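# Place black housing on mat rectangle coded by rib spacing

## Task

Measure the center-to-center spacing of the two raised ribs on either large face of the black housing, then set the housing down on the mat rectangle whose color matches that spacing (12 mm means yellow, 18 mm white, 24 mm blue, 30 mm red). The gripper must no longer be in contact with the housing at the end.

## Robot and tools

Robot: one six-joint arm (UR-type) with a Robotiq 2F-85 parallel gripper. The two fingertips are plain boxes, 44 x 28.4 x 10.9 mm. A flat block juts about 9 cm from the last joint's axis toward the gripper's +x and turns with it, so keep it clear of things.

Frames. Scene frame: origin on the table top under the arm's base, +z up, +y to the left when facing along +x. Results report the gripper pose there: end_effector_position in metres and end_effector_quat_wxyz, plus linear (m/s) and angular (rad/s) velocities. The base may be slightly tilted, and the printed position can be off, more so far from the base. Gripper frame: +z runs out along the fingers, y is the line the pads close along, +x points toward the flat block. end_effector_position is the point midway between the pads when shut; closed fingertips reach about 22 mm past it (9 mm when fully open), and closing pushes the tips about 13 mm farther out, so leave that gap above a surface.

Row format (used by both execute_actions and move): nine numbers, each in [-1, 1], in the order dx, dy, dz, rx, ry, rz, position, force_limit, speed. The first six are an offset, not a pose: expressed in the gripper's own axes and measured from the gripper pose shown in the most recent result that displays it (before any such result in the scene, or for a second call in the same reply, from wherever the robot is when the action begins). Scale: 1.0 equals 0.6 m for dx, dy, dz and 180 degrees for the rotation; rx, ry, rz form a single rotation vector. All-zero offsets are not a pause: they pull the gripper back to that reference pose. The last three numbers are absolute gripper settings: position +1 = fully open (85 mm), about -0.8 = pads touching, -1 = close until blocked; force_limit from -1 (about 20 N per pad on a 40 mm part) through 0 (about 128 N) to +1 (about 235 N); speed from -1 (about 20 mm/s) through 0 (85) to +1 (150). Faster closes squeeze a bit harder.

execute_actions: argument actions is a list holding zero or one item. Empty list: just report the state. An item with rows (1 to 15 rows) and optional steps (up to 15, default 15): each row drives one control step of 1/30 s, and the last row repeats to fill remaining steps; every row is counted from the same reference pose, not from the row before. An item with only steps (up to 300) is a wait counted from the previous result, including time spent replying. Optional pictures (true/false) controls whether camera images come back. A refused call moves nothing.

move: target is one nine-number row as above. Optional speed in m/s, 0.002 to 0.5 (default 0.25; turning capped at double that in rad/s). The gripper travels a straight path lasting 0.5 to 10 s (cut off at 10 s) and takes the shorter rotation. Finger values are sent at the start. Optional stop_force in N, 9 to 40: the path halts when the wrist sensor sees that much extra push against the direction of travel for two steps; the arm steps back two steps and holds. Use it only with slow speeds, not on turning moves, and never when leaving a surface you are pressing on. It is not accepted in the first 0.2 s of a scene. The result adds a move: line giving the ending (done, off_target, moving, held, fault, contact) and any limits (paced = pose clipped; held = some steps blocked by the clearance check), plus the remaining distance to target.

wait: seconds, 0 to 10; sends nothing new. zoom_image: camera (cam_head_left, cam_head_right, cam_high, cam_low, cam_wrist, each 896x504) and region [x0, y0, x1, y1] in pixels from the top-left, at most 504 x 504; useful for reading rib spacing and mat colors. read_manual: optional section "licences"; text only. finished_scene: scene, the current scene number; irreversible, and it grades the scene.

Motion limits: each step the commanded pose is clipped to within 100 mm and 16 degrees of the measured one, then solved by damped inverse kinematics with position favoured over orientation. Commands lag about 0.17 s. After an action ends the arm only continues to the last clipped pose, so a distant target may need several calls; compare the reported pose and send the remainder. A "Hand target" line shows the pose currently being driven toward. "pose unreachable" and HELD mark steps the clearance check altered or blocked.

Gripper readings: object_status 0 moving, 1 stopped while opening, 2 stopped while closing (a grip), 3 reached the commanded position or pads met. To grasp, command -1 and confirm status 2. Force and speed changes only apply after position changes by at least 0.01. position_measured is in counts: 3 open, ~78 = 60 mm, ~130 = 40 mm, ~180 = 20 mm, ~230 pads together. touch_left (-y finger) and touch_right (+y finger) each give 28 cells as 7 groups of 4, ordered from fingertip toward the arm, each group along +x; empty cells read near 0, about 30 at 10 N, 140 at 50 N, 240 at 100 N spread over the pad. Wrist force/torque lines are in gripper axes, point from a pressed surface back into the arm, carry a few N of offset and noise, and saturate near 50 N.

Avoid: the arm is stiff, so even a small overshoot into a firm surface can trigger a fault. A contact torque at a joint's load limit (132 N m for the big joints, 24.6 for the wrists, load included) or any outside force of 150 N halts the arm for 10 s. Holding loads heats motors; a MOTOR HOT warning comes at 70 C and brakes engage at 85 C. Occasional disturbances may tug a held part or nudge loose items. Do not drop, slam or knock anything off the table, set the housing down gently, open fully and lift away so nothing touches it before finishing. The simulation keeps running while you reply.

Each tool is called after "Request:" by a JSON object that holds its "api" and its "payload".

## Session

Request:
{"api": "execute_actions", "payload": {"actions": []}}

Scene clock: 0.00 s of 4600.00 s.
end_effector_position=(+0.1235, -0.3886, +0.1677) position_measured=3 object_status=3 touch_left=n/a touch_right=n/a end_effector_quat_wxyz=(-0.034, +0.075, +0.927, +0.365) end_effector_velocity=(+0.000, -0.000, +0.000) end_effector_angular_velocity=(-0.001, -0.000, -0.000)
Joint positions: [-1.447 -0.318  1.381 -1.145 -1.449 -1.768]
Joint velocities: [ 0.    -0.001 -0.     0.     0.001 -0.   ]
Motor temperatures (°C, as the motors report them): [31 30 32 35 37 36]
Wrist force (N, on the end effector, along its own x y z axes, offset not removed): no reading
Wrist torque (N m, same axes, about the end effector's origin, offset not removed): no reading
Hand target: +0.124, -0.389, +0.168; -0.034, +0.075, +0.927, +0.365

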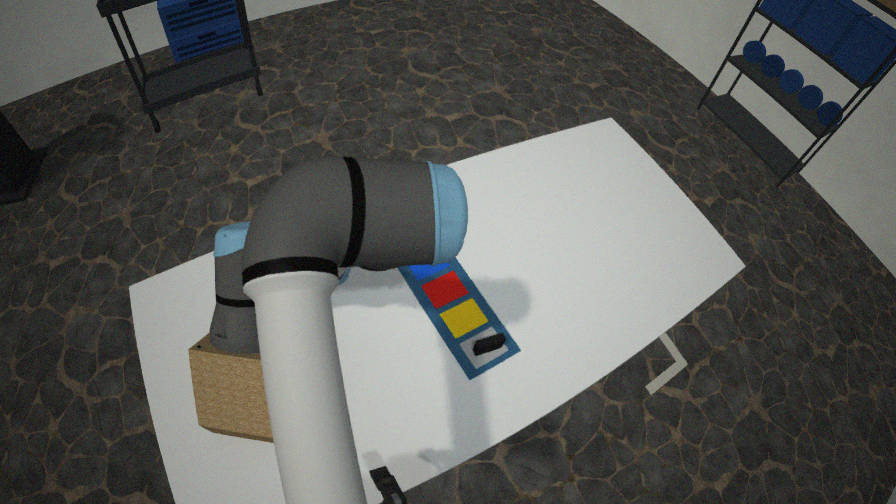

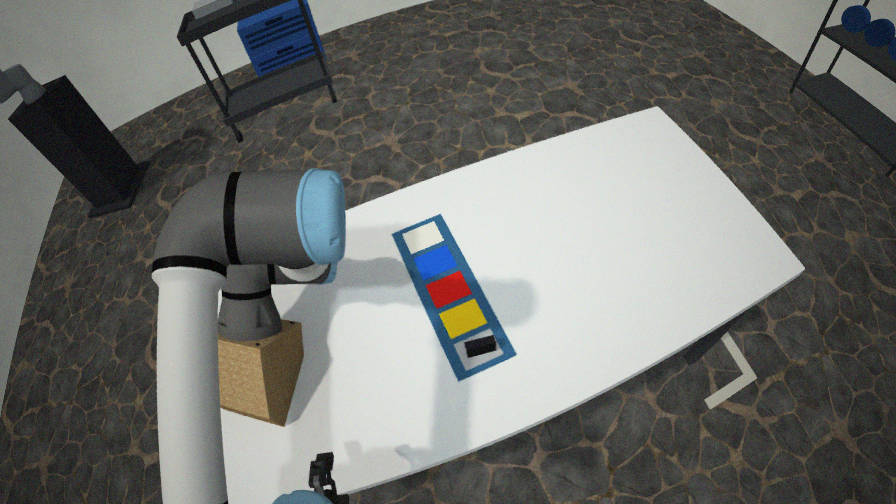

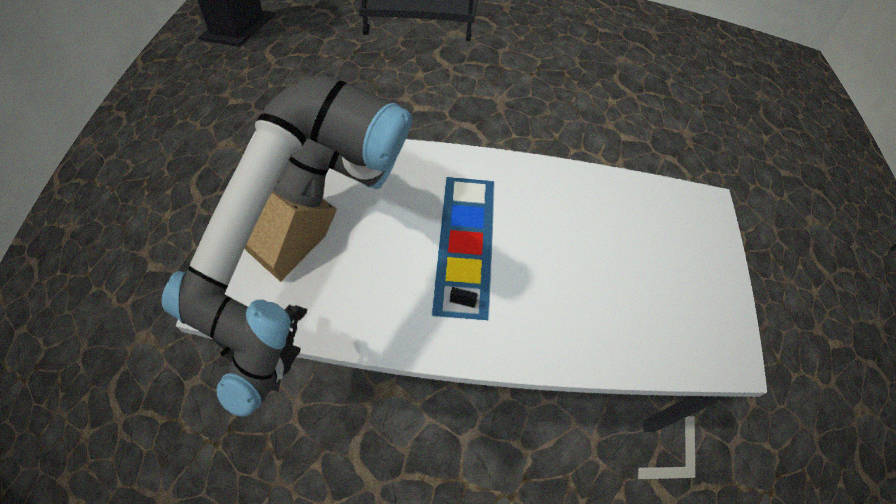

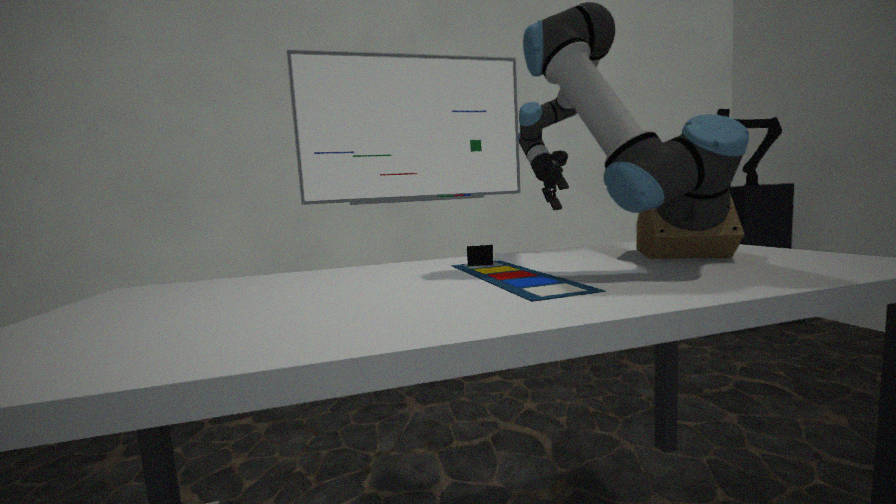

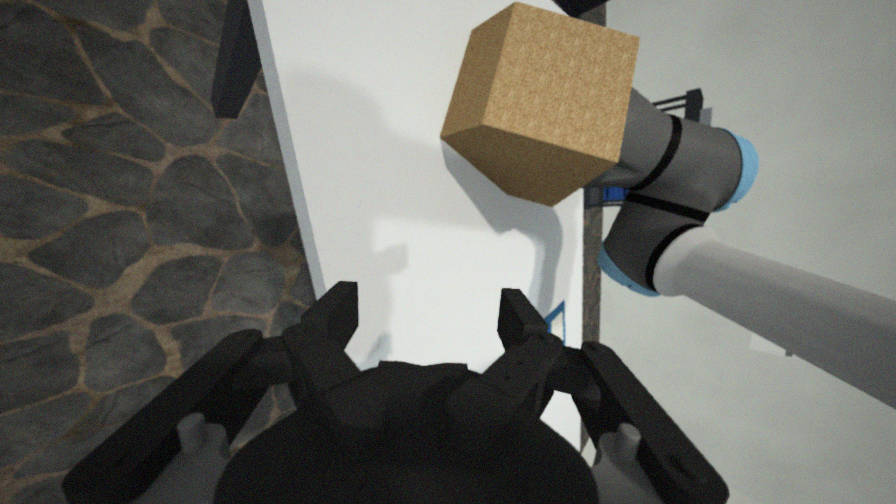

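Request:
{"api": "zoom_image", "payload": {"camera": "cam_low", "region": [450, 235, 510, 275]}}

Request:
{"api": "zoom_image", "payload": {"camera": "cam_high", "region": [425, 260, 505, 325]}}

Region (450, 235, 510, 275) of cam_low's 896x504 image, scaled by 8.400, with more detail than that image has.

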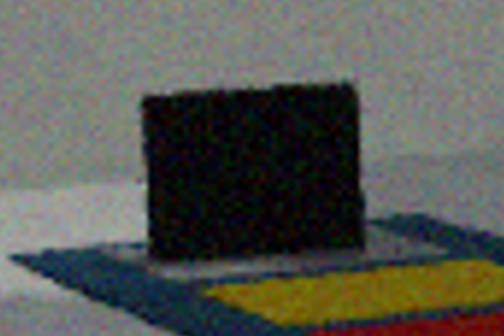

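Region (425, 260, 505, 325) of cam_high's 896x504 image, scaled by 6.300, with more detail than that image has; it fills the top 410 rows of this view, and the rest is white.

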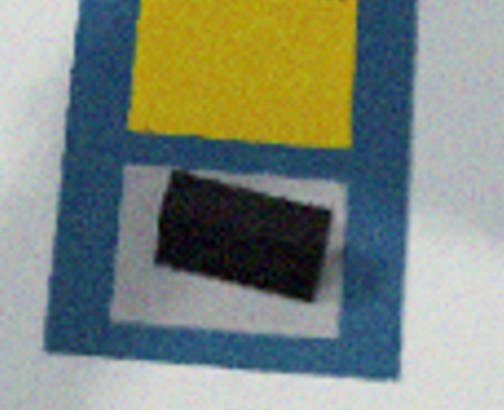

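Request:
{"api": "move", "payload": {"target": [-0.587,0.345,0.095,0.24,0,0,1,0,0], "speed": 0.4}}

Scene clock: 21.93 s of 4600.00 s.
end_effector_position=(+0.5040, -0.2410, +0.2235) position_measured=3 object_status=3 touch_left=((14 -7 18 22) (-9 -2 0 -15) (-7 -9 10 -7) (-17 -6 8 -10) (9 4 8 -5) (-1 -3 10 -7) (-2 -13 1 -3)) touch_right=((20 -13 1 16) (-9 20 4 -11) (11 6 7 2) (17 15 7 -12) (12 -8 5 2) (3 -9 1 -5) (2 -14 -2 10)) end_effector_quat_wxyz=(-0.059, +0.058, +0.997, -0.002) end_effector_velocity=(+0.002, -0.001, -0.000) end_effector_angular_velocity=(-0.005, +0.003, -0.001)
Joint positions: [-0.936 -1.116  1.633 -1.525 -1.035 -1.193]
Joint velocities: [ 0.004  0.001 -0.003 -0.005 -0.002  0.007]
Motor temperatures (°C, as the motors report them): [31 30 32 35 37 36]
Wrist force (N, on the end effector, along its own x y z axes, offset not removed): [-1.1 0.9 -0.1]
Wrist torque (N m, same axes, about the end effector's origin, offset not removed): [-0.04 0.28 0.14]
Hand target: +0.504, -0.241, +0.224; -0.059, +0.058, +0.997, -0.002
Off the commanded pose: 0.001 m, 0 deg.
After step 90, 17.27 s passed at rest.
move: done

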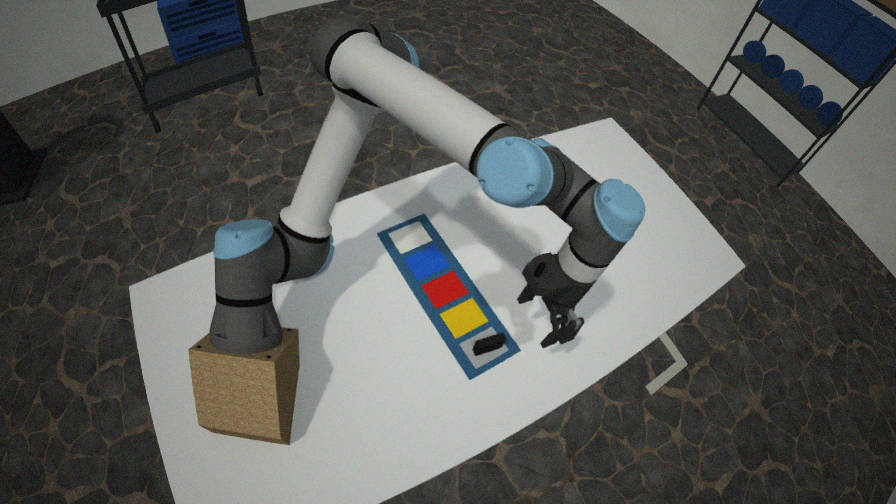

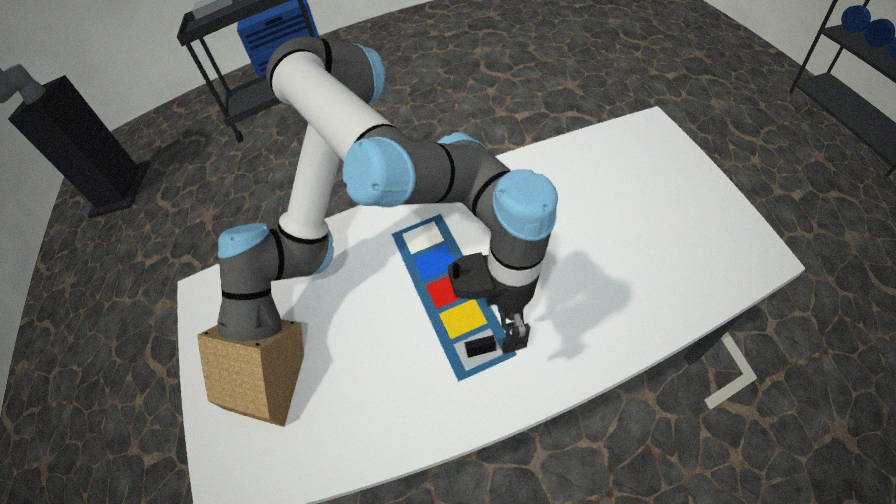

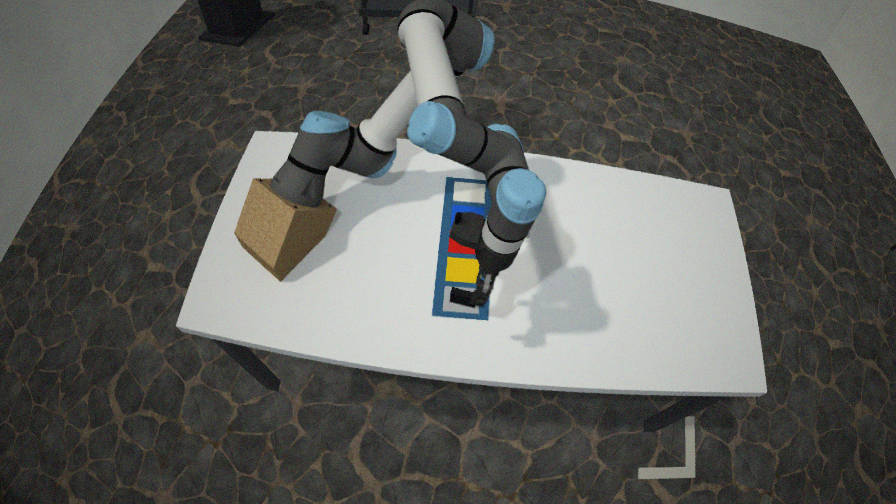

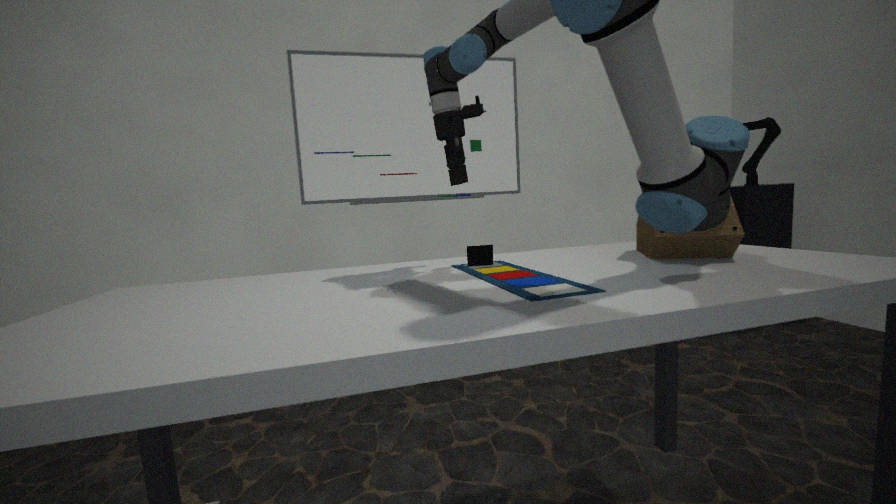

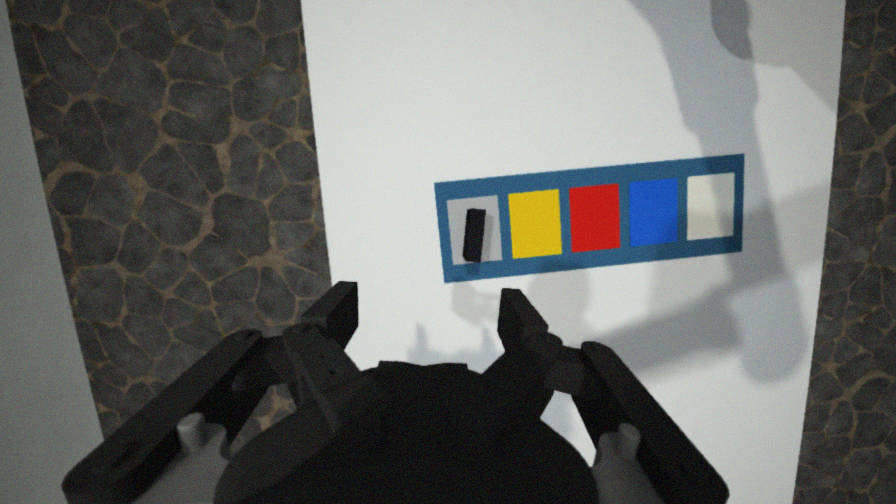

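Request:
{"api": "move", "payload": {"target": [0.2,0.05,0.1,0,-0.038,0.04,1,0,0], "speed": 0.4}}

Scene clock: 26.43 s of 4600.00 s.
end_effector_position=(+0.3822, -0.1972, +0.1776) position_measured=3 object_status=3 touch_left=((9 4 11 13) (-8 -2 2 4) (-12 -7 3 14) (-20 14 16 -6) (-12 -17 3 -11) (-3 13 5 -17) (2 8 3 0)) touch_right=((24 -16 19 -12) (6 -7 -2 9) (10 0 -10 3) (34 10 -5 2) (-1 7 -1 -17) (14 2 7 -2) (0 -3 -7 7)) end_effector_quat_wxyz=(+0.000, +0.120, +0.993, -0.009) end_effector_velocity=(-0.002, +0.001, +0.000) end_effector_angular_velocity=(-0.003, -0.002, -0.000)
Joint positions: [-1.105 -1.333  2.118 -1.758 -1.017 -1.207]
Joint velocities: [-0.004 -0.005  0.007 -0.003 -0.    -0.002]
Motor temperatures (°C, as the motors report them): [31 30 32 35 37 36]
Wrist force (N, on the end effector, along its own x y z axes, offset not removed): [0.3 -1.4 -0.5]
Wrist torque (N m, same axes, about the end effector's origin, offset not removed): [-0.42 0.13 0.09]
Hand target: +0.382, -0.197, +0.178; +0.000, +0.120, +0.993, -0.009
Off the commanded pose: 0.000 m, 0 deg.
After step 90, 0.47 s passed at rest.
move: done

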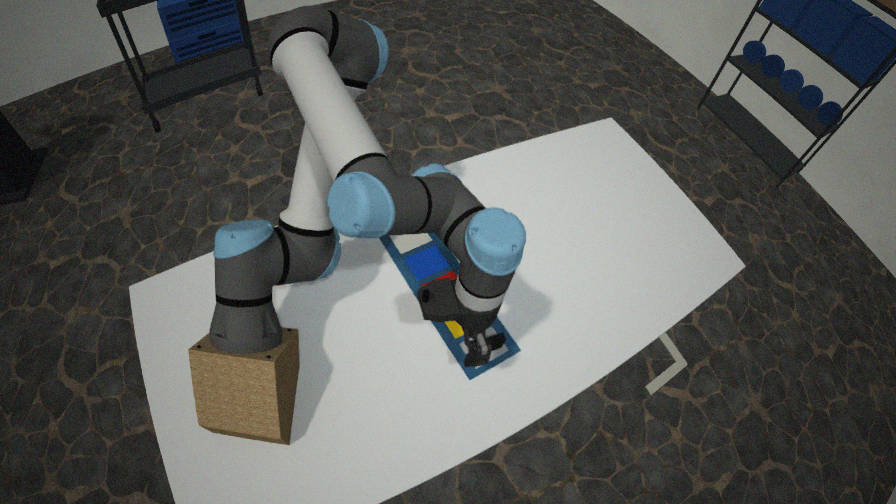

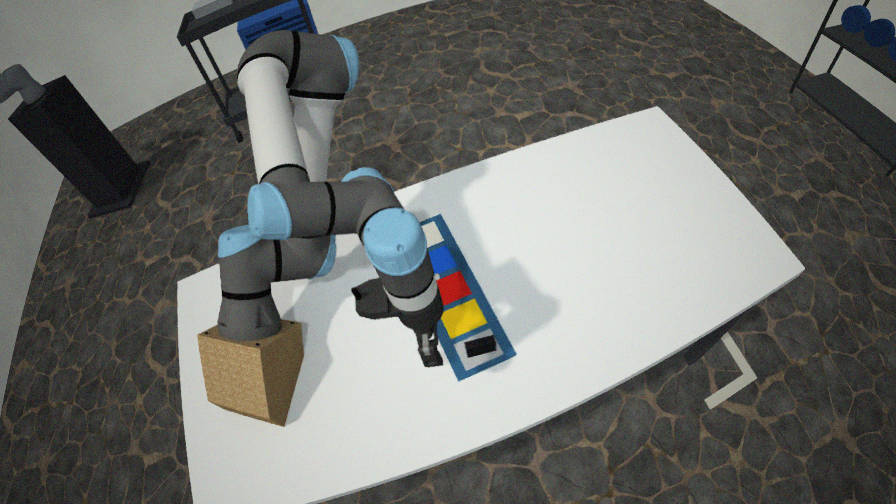

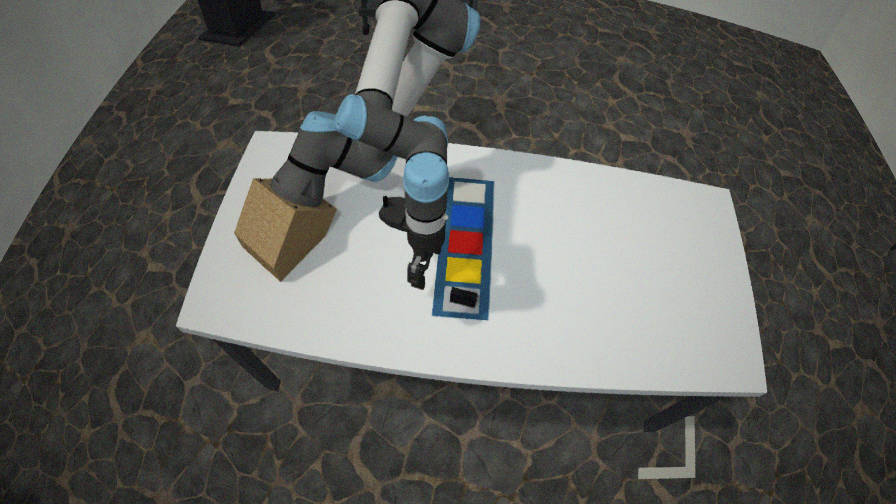

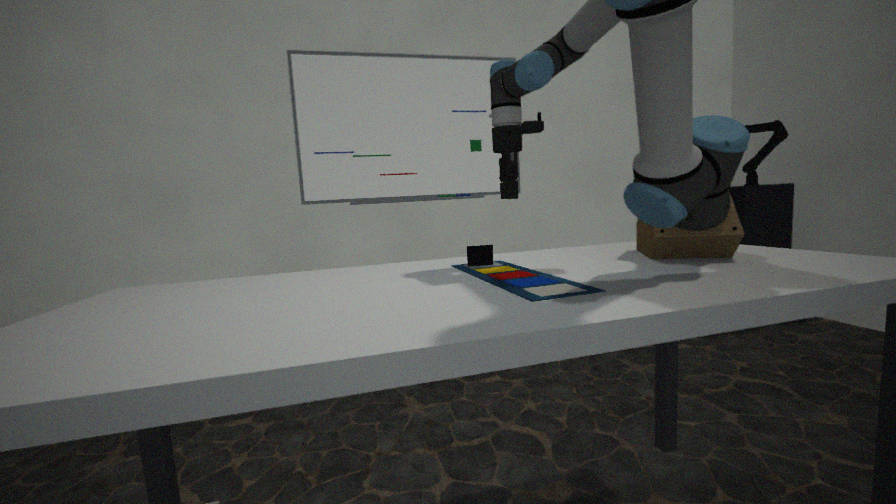

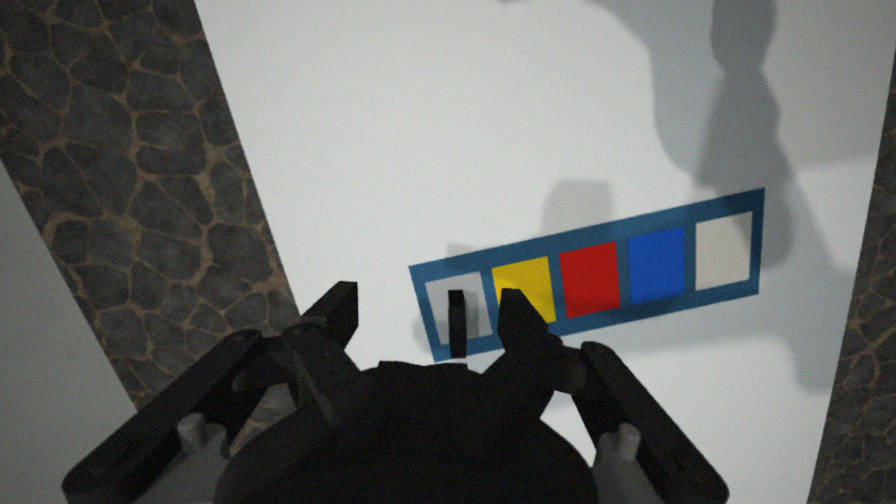

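Request:
{"api": "move", "payload": {"target": [-0.155,0.04,0.1,0,0,0,1,0,0], "speed": 0.4}}

Request:
{"api": "zoom_image", "payload": {"camera": "cam_wrist", "region": [330, 220, 560, 400]}}

Scene clock: 29.73 s of 4600.00 s.
end_effector_position=(+0.4781, -0.1972, +0.1177) position_measured=3 object_status=3 touch_left=((11 -7 4 -2) (-6 8 12 6) (-9 -2 19 1) (-8 3 4 1) (8 4 2 -3) (-1 7 4 9) (6 -2 -5 -3)) touch_right=((1 -21 7 15) (-15 -8 -14 13) (5 -25 0 5) (4 -5 -2 -10) (7 -1 8 -13) (-16 10 0 -4) (8 -4 -1 28)) end_effector_quat_wxyz=(+0.000, +0.120, +0.993, -0.009) end_effector_velocity=(+0.001, -0.001, -0.001) end_effector_angular_velocity=(-0.001, -0.000, -0.001)
Joint positions: [-0.877 -1.213  2.012 -1.911 -0.901 -0.966]
Joint velocities: [ 0.003  0.005 -0.003 -0.005  0.001  0.005]
Motor temperatures (°C, as the motors report them): [31 30 32 35 37 36]
Wrist force (N, on the end effector, along its own x y z axes, offset not removed): [-0.5 1.4 -2.3]
Wrist torque (N m, same axes, about the end effector's origin, offset not removed): [0.10 0.19 0.12]
Hand target: +0.478, -0.197, +0.118; +0.000, +0.120, +0.993, -0.009
Off the commanded pose: 0.000 m, 0 deg.
move: done

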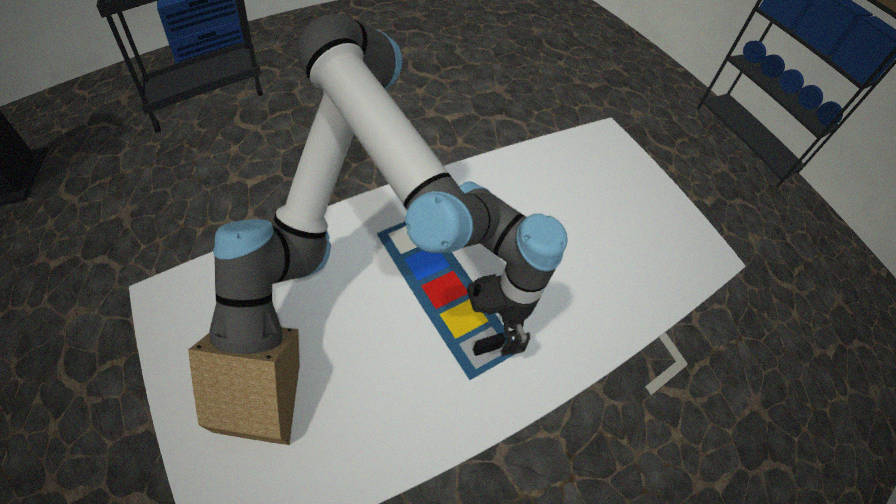

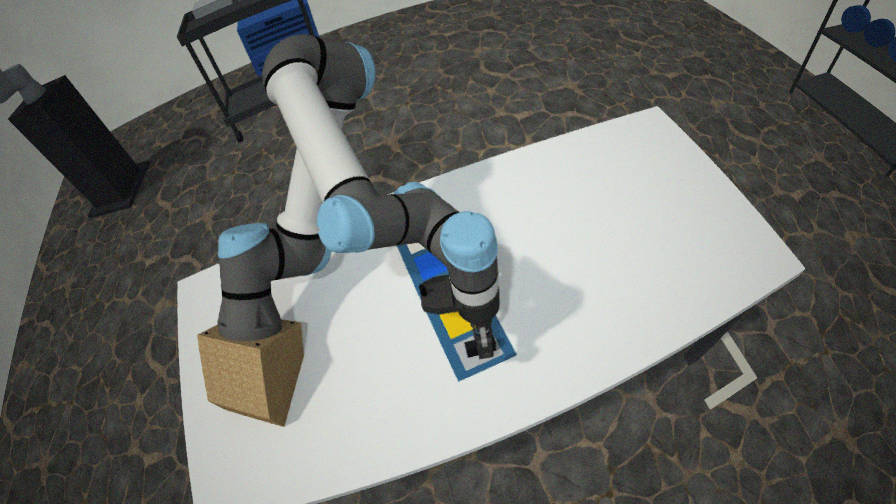

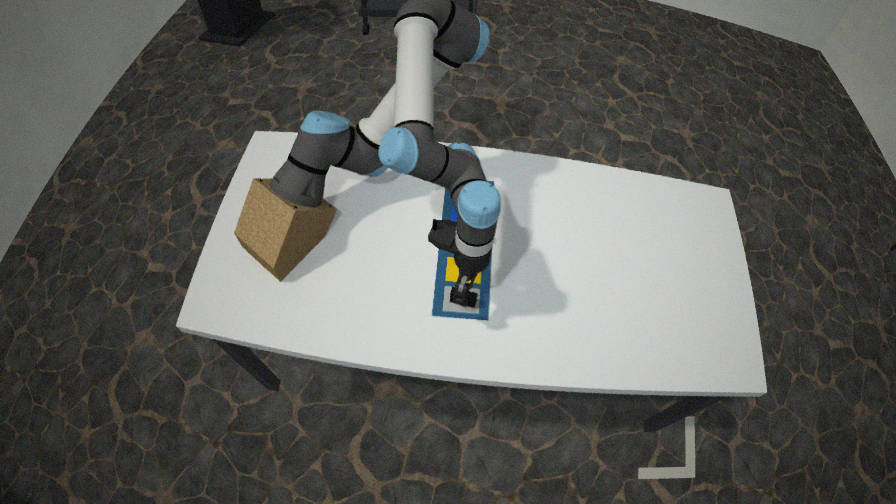

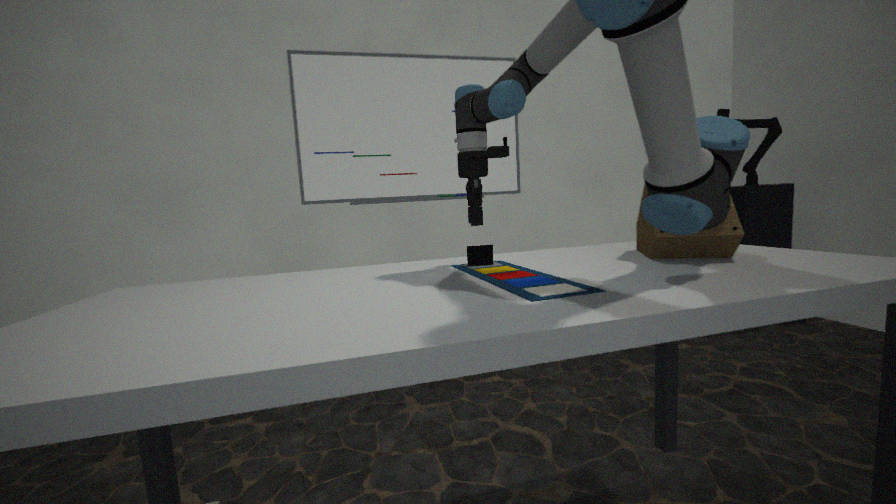

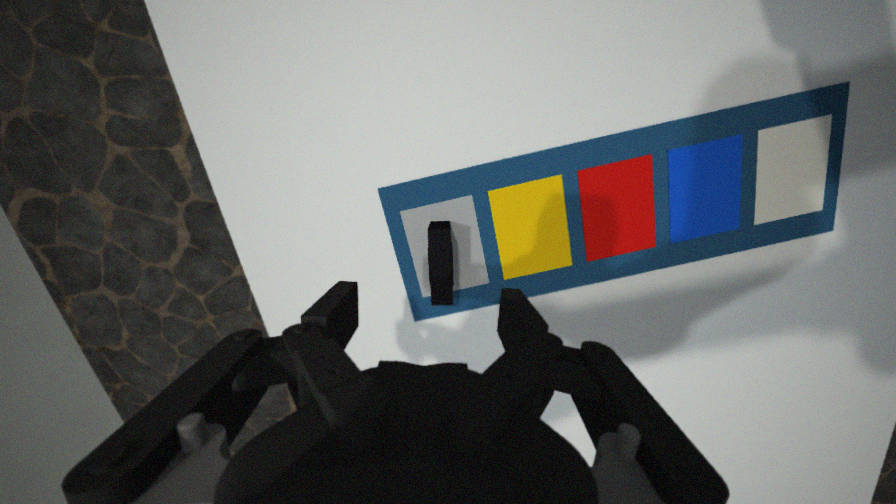

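Region (330, 220, 560, 400) of cam_wrist's 896x504 image, scaled by 2.191, with more detail than that image has; it fills the top 394 rows of this view, and the rest is white.

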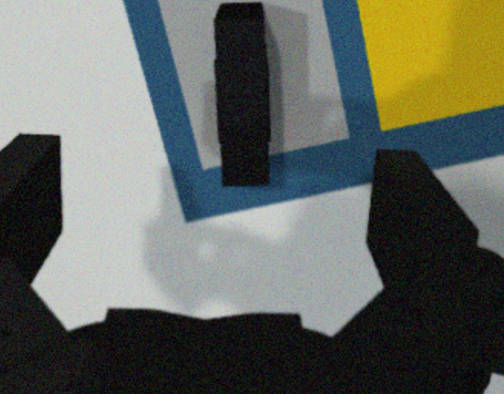

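Request:
{"api": "move", "payload": {"target": [0,0.01,0.146,0,0,0,1,0,0]}}

Scene clock: 32.17 s of 4600.00 s.
end_effector_position=(+0.4794, -0.1929, +0.0302) position_measured=3 object_status=3 touch_left=((6 19 -2 11) (0 0 9 -10) (-5 1 5 13) (5 13 -2 -7) (6 15 10 0) (8 -3 6 -2) (13 -2 -3 -7)) touch_right=((-3 -13 9 11) (22 10 -7 0) (14 7 1 17) (18 -1 3 -4) (8 10 8 -1) (11 17 8 -4) (12 -3 1 -2)) end_effector_quat_wxyz=(+0.000, +0.120, +0.993, -0.009) end_effector_velocity=(-0.001, -0.001, -0.002) end_effector_angular_velocity=(+0.001, +0.001, -0.004)
Joint positions: [-0.76  -1.108  2.101 -2.194 -0.854 -0.827]
Joint velocities: [ 0.002  0.005  0.001 -0.006  0.001  0.005]
Motor temperatures (°C, as the motors report them): [31 30 32 35 37 36]
Wrist force (N, on the end effector, along its own x y z axes, offset not removed): [-1.9 -0.4 -0.5]
Wrist torque (N m, same axes, about the end effector's origin, offset not removed): [-0.26 0.55 0.08]
Hand target: +0.479, -0.193, +0.030; +0.000, +0.120, +0.993, -0.009
Off the commanded pose: 0.000 m, 0 deg.
move: done

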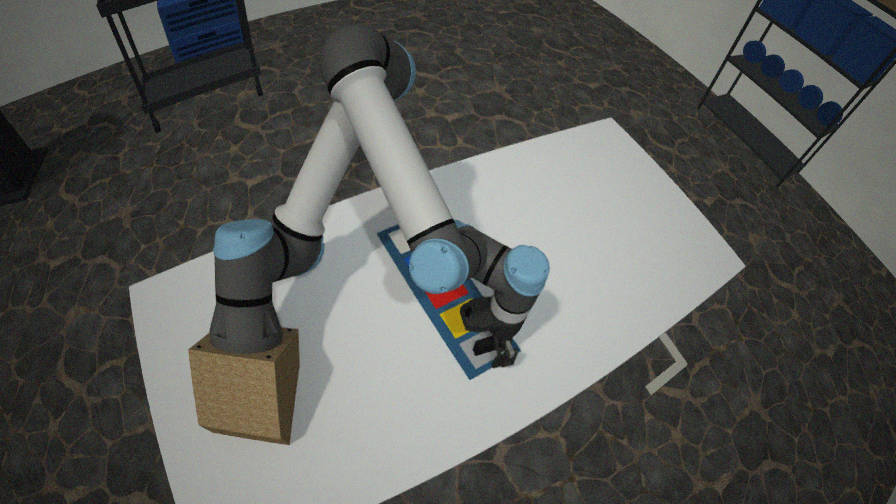

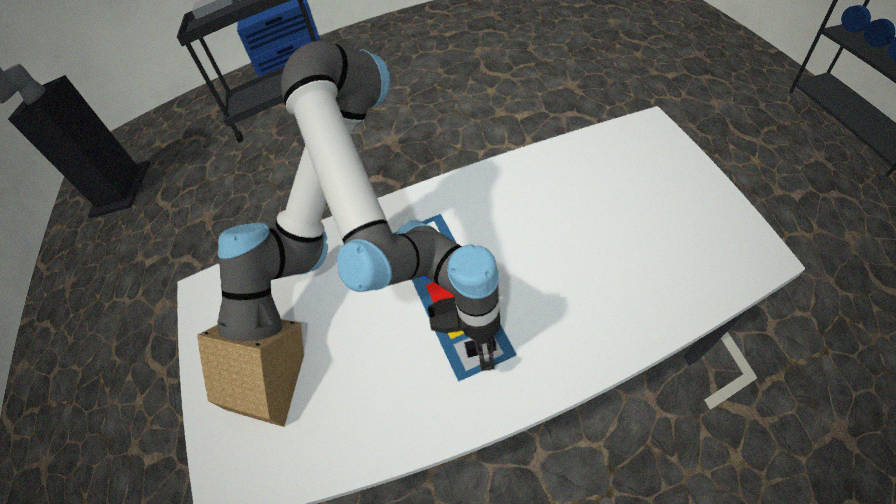

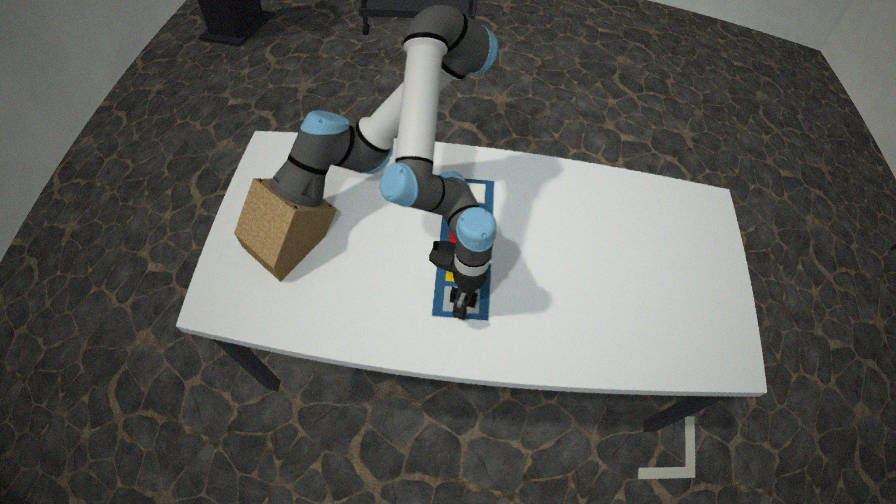

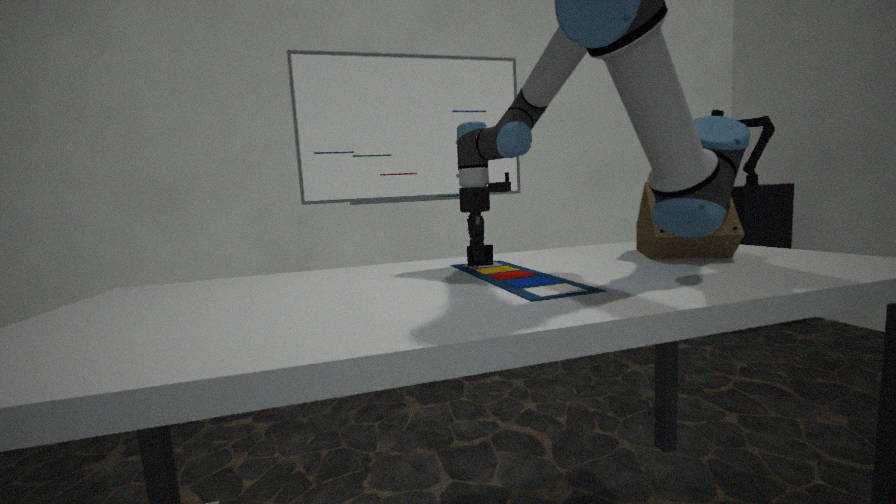

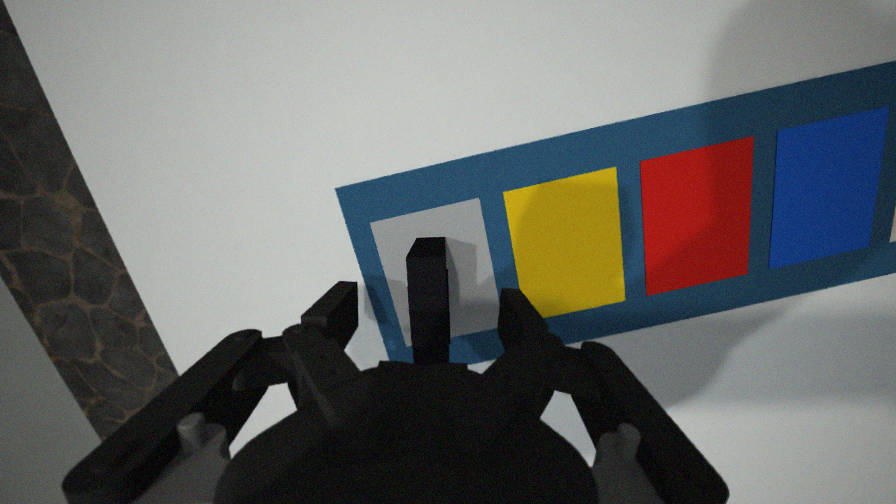

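Request:
{"api": "move", "payload": {"target": [0,0,0,0,0,0,-1,-0.3,0]}}

Scene clock: 33.90 s of 4600.00 s.
end_effector_position=(+0.4794, -0.1929, +0.0302) position_measured=186 object_status=2 touch_left=((3 -2 16 17) (44 146 192 169) (188 437 630 627) (4 115 83 62) (6 -8 2 48) (45 79 160 139) (218 608 720 532)) touch_right=((22 -5 8 7) (51 190 154 186) (274 738 657 582) (59 134 137 97) (88 5 -1 -13) (209 201 135 113) (407 783 740 527)) end_effector_quat_wxyz=(+0.000, +0.120, +0.993, -0.009) end_effector_velocity=(-0.000, -0.000, +0.000) end_effector_angular_velocity=(+0.000, -0.000, -0.001)
Joint positions: [-0.76  -1.108  2.101 -2.194 -0.854 -0.827]
Joint velocities: [-0.001  0.    -0.     0.     0.    -0.   ]
Motor temperatures (°C, as the motors report them): [31 30 32 35 37 36]
Wrist force (N, on the end effector, along its own x y z axes, offset not removed): [-0.5 0.3 -4.8]
Wrist torque (N m, same axes, about the end effector's origin, offset not removed): [-0.33 0.55 0.05]
Hand target: +0.479, -0.193, +0.030; +0.000, +0.120, +0.993, -0.009
Off the commanded pose: 0.000 m, 0 deg.
move: done

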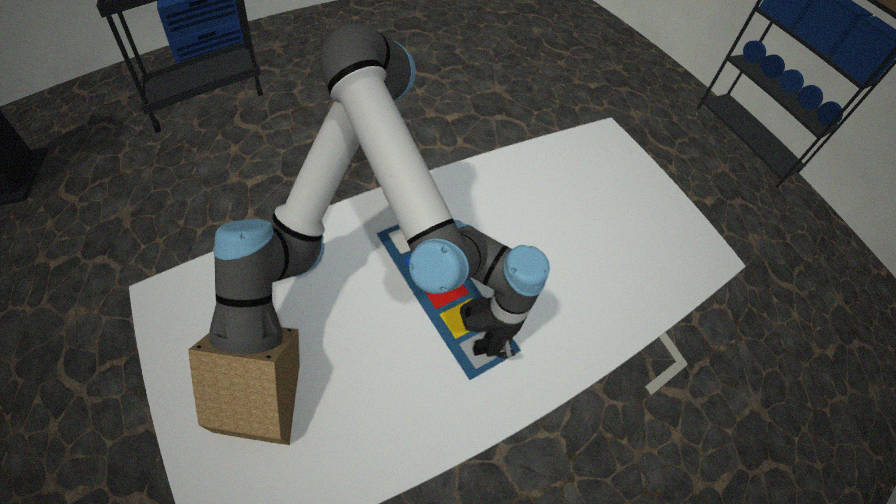

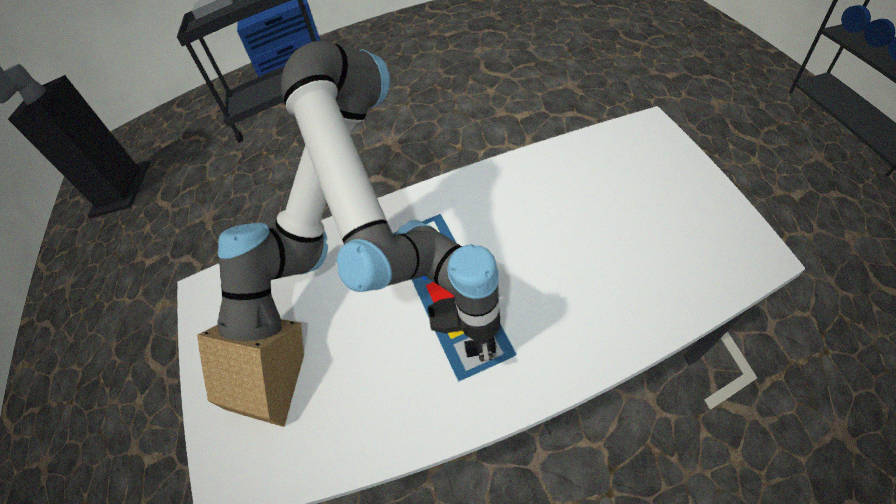

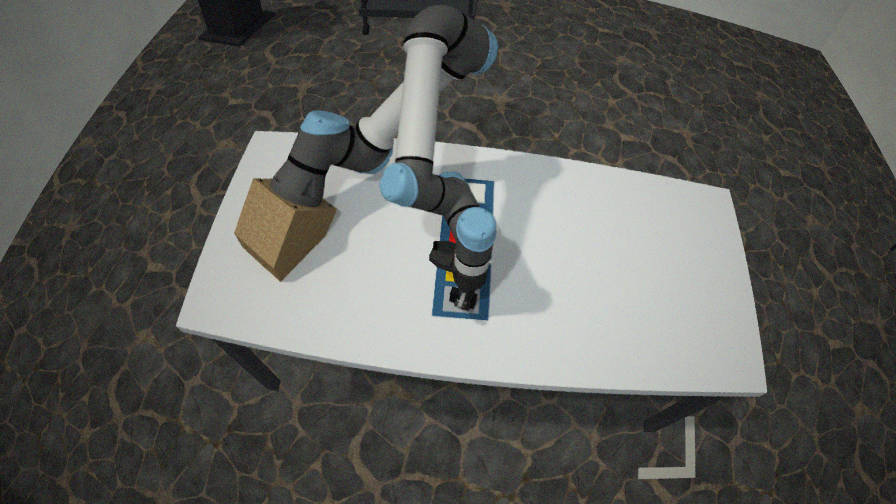

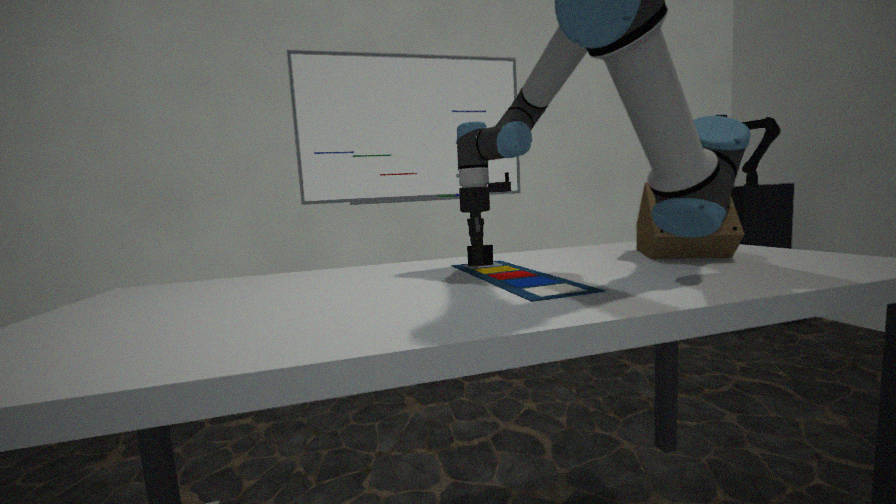

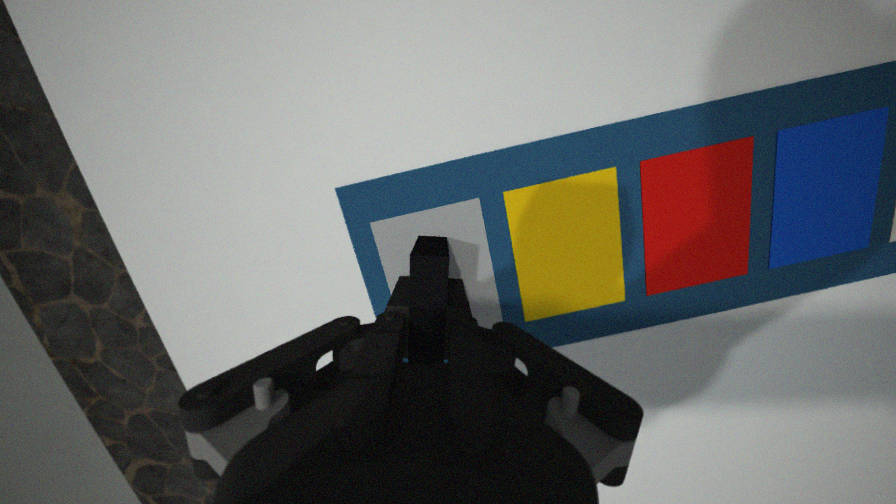

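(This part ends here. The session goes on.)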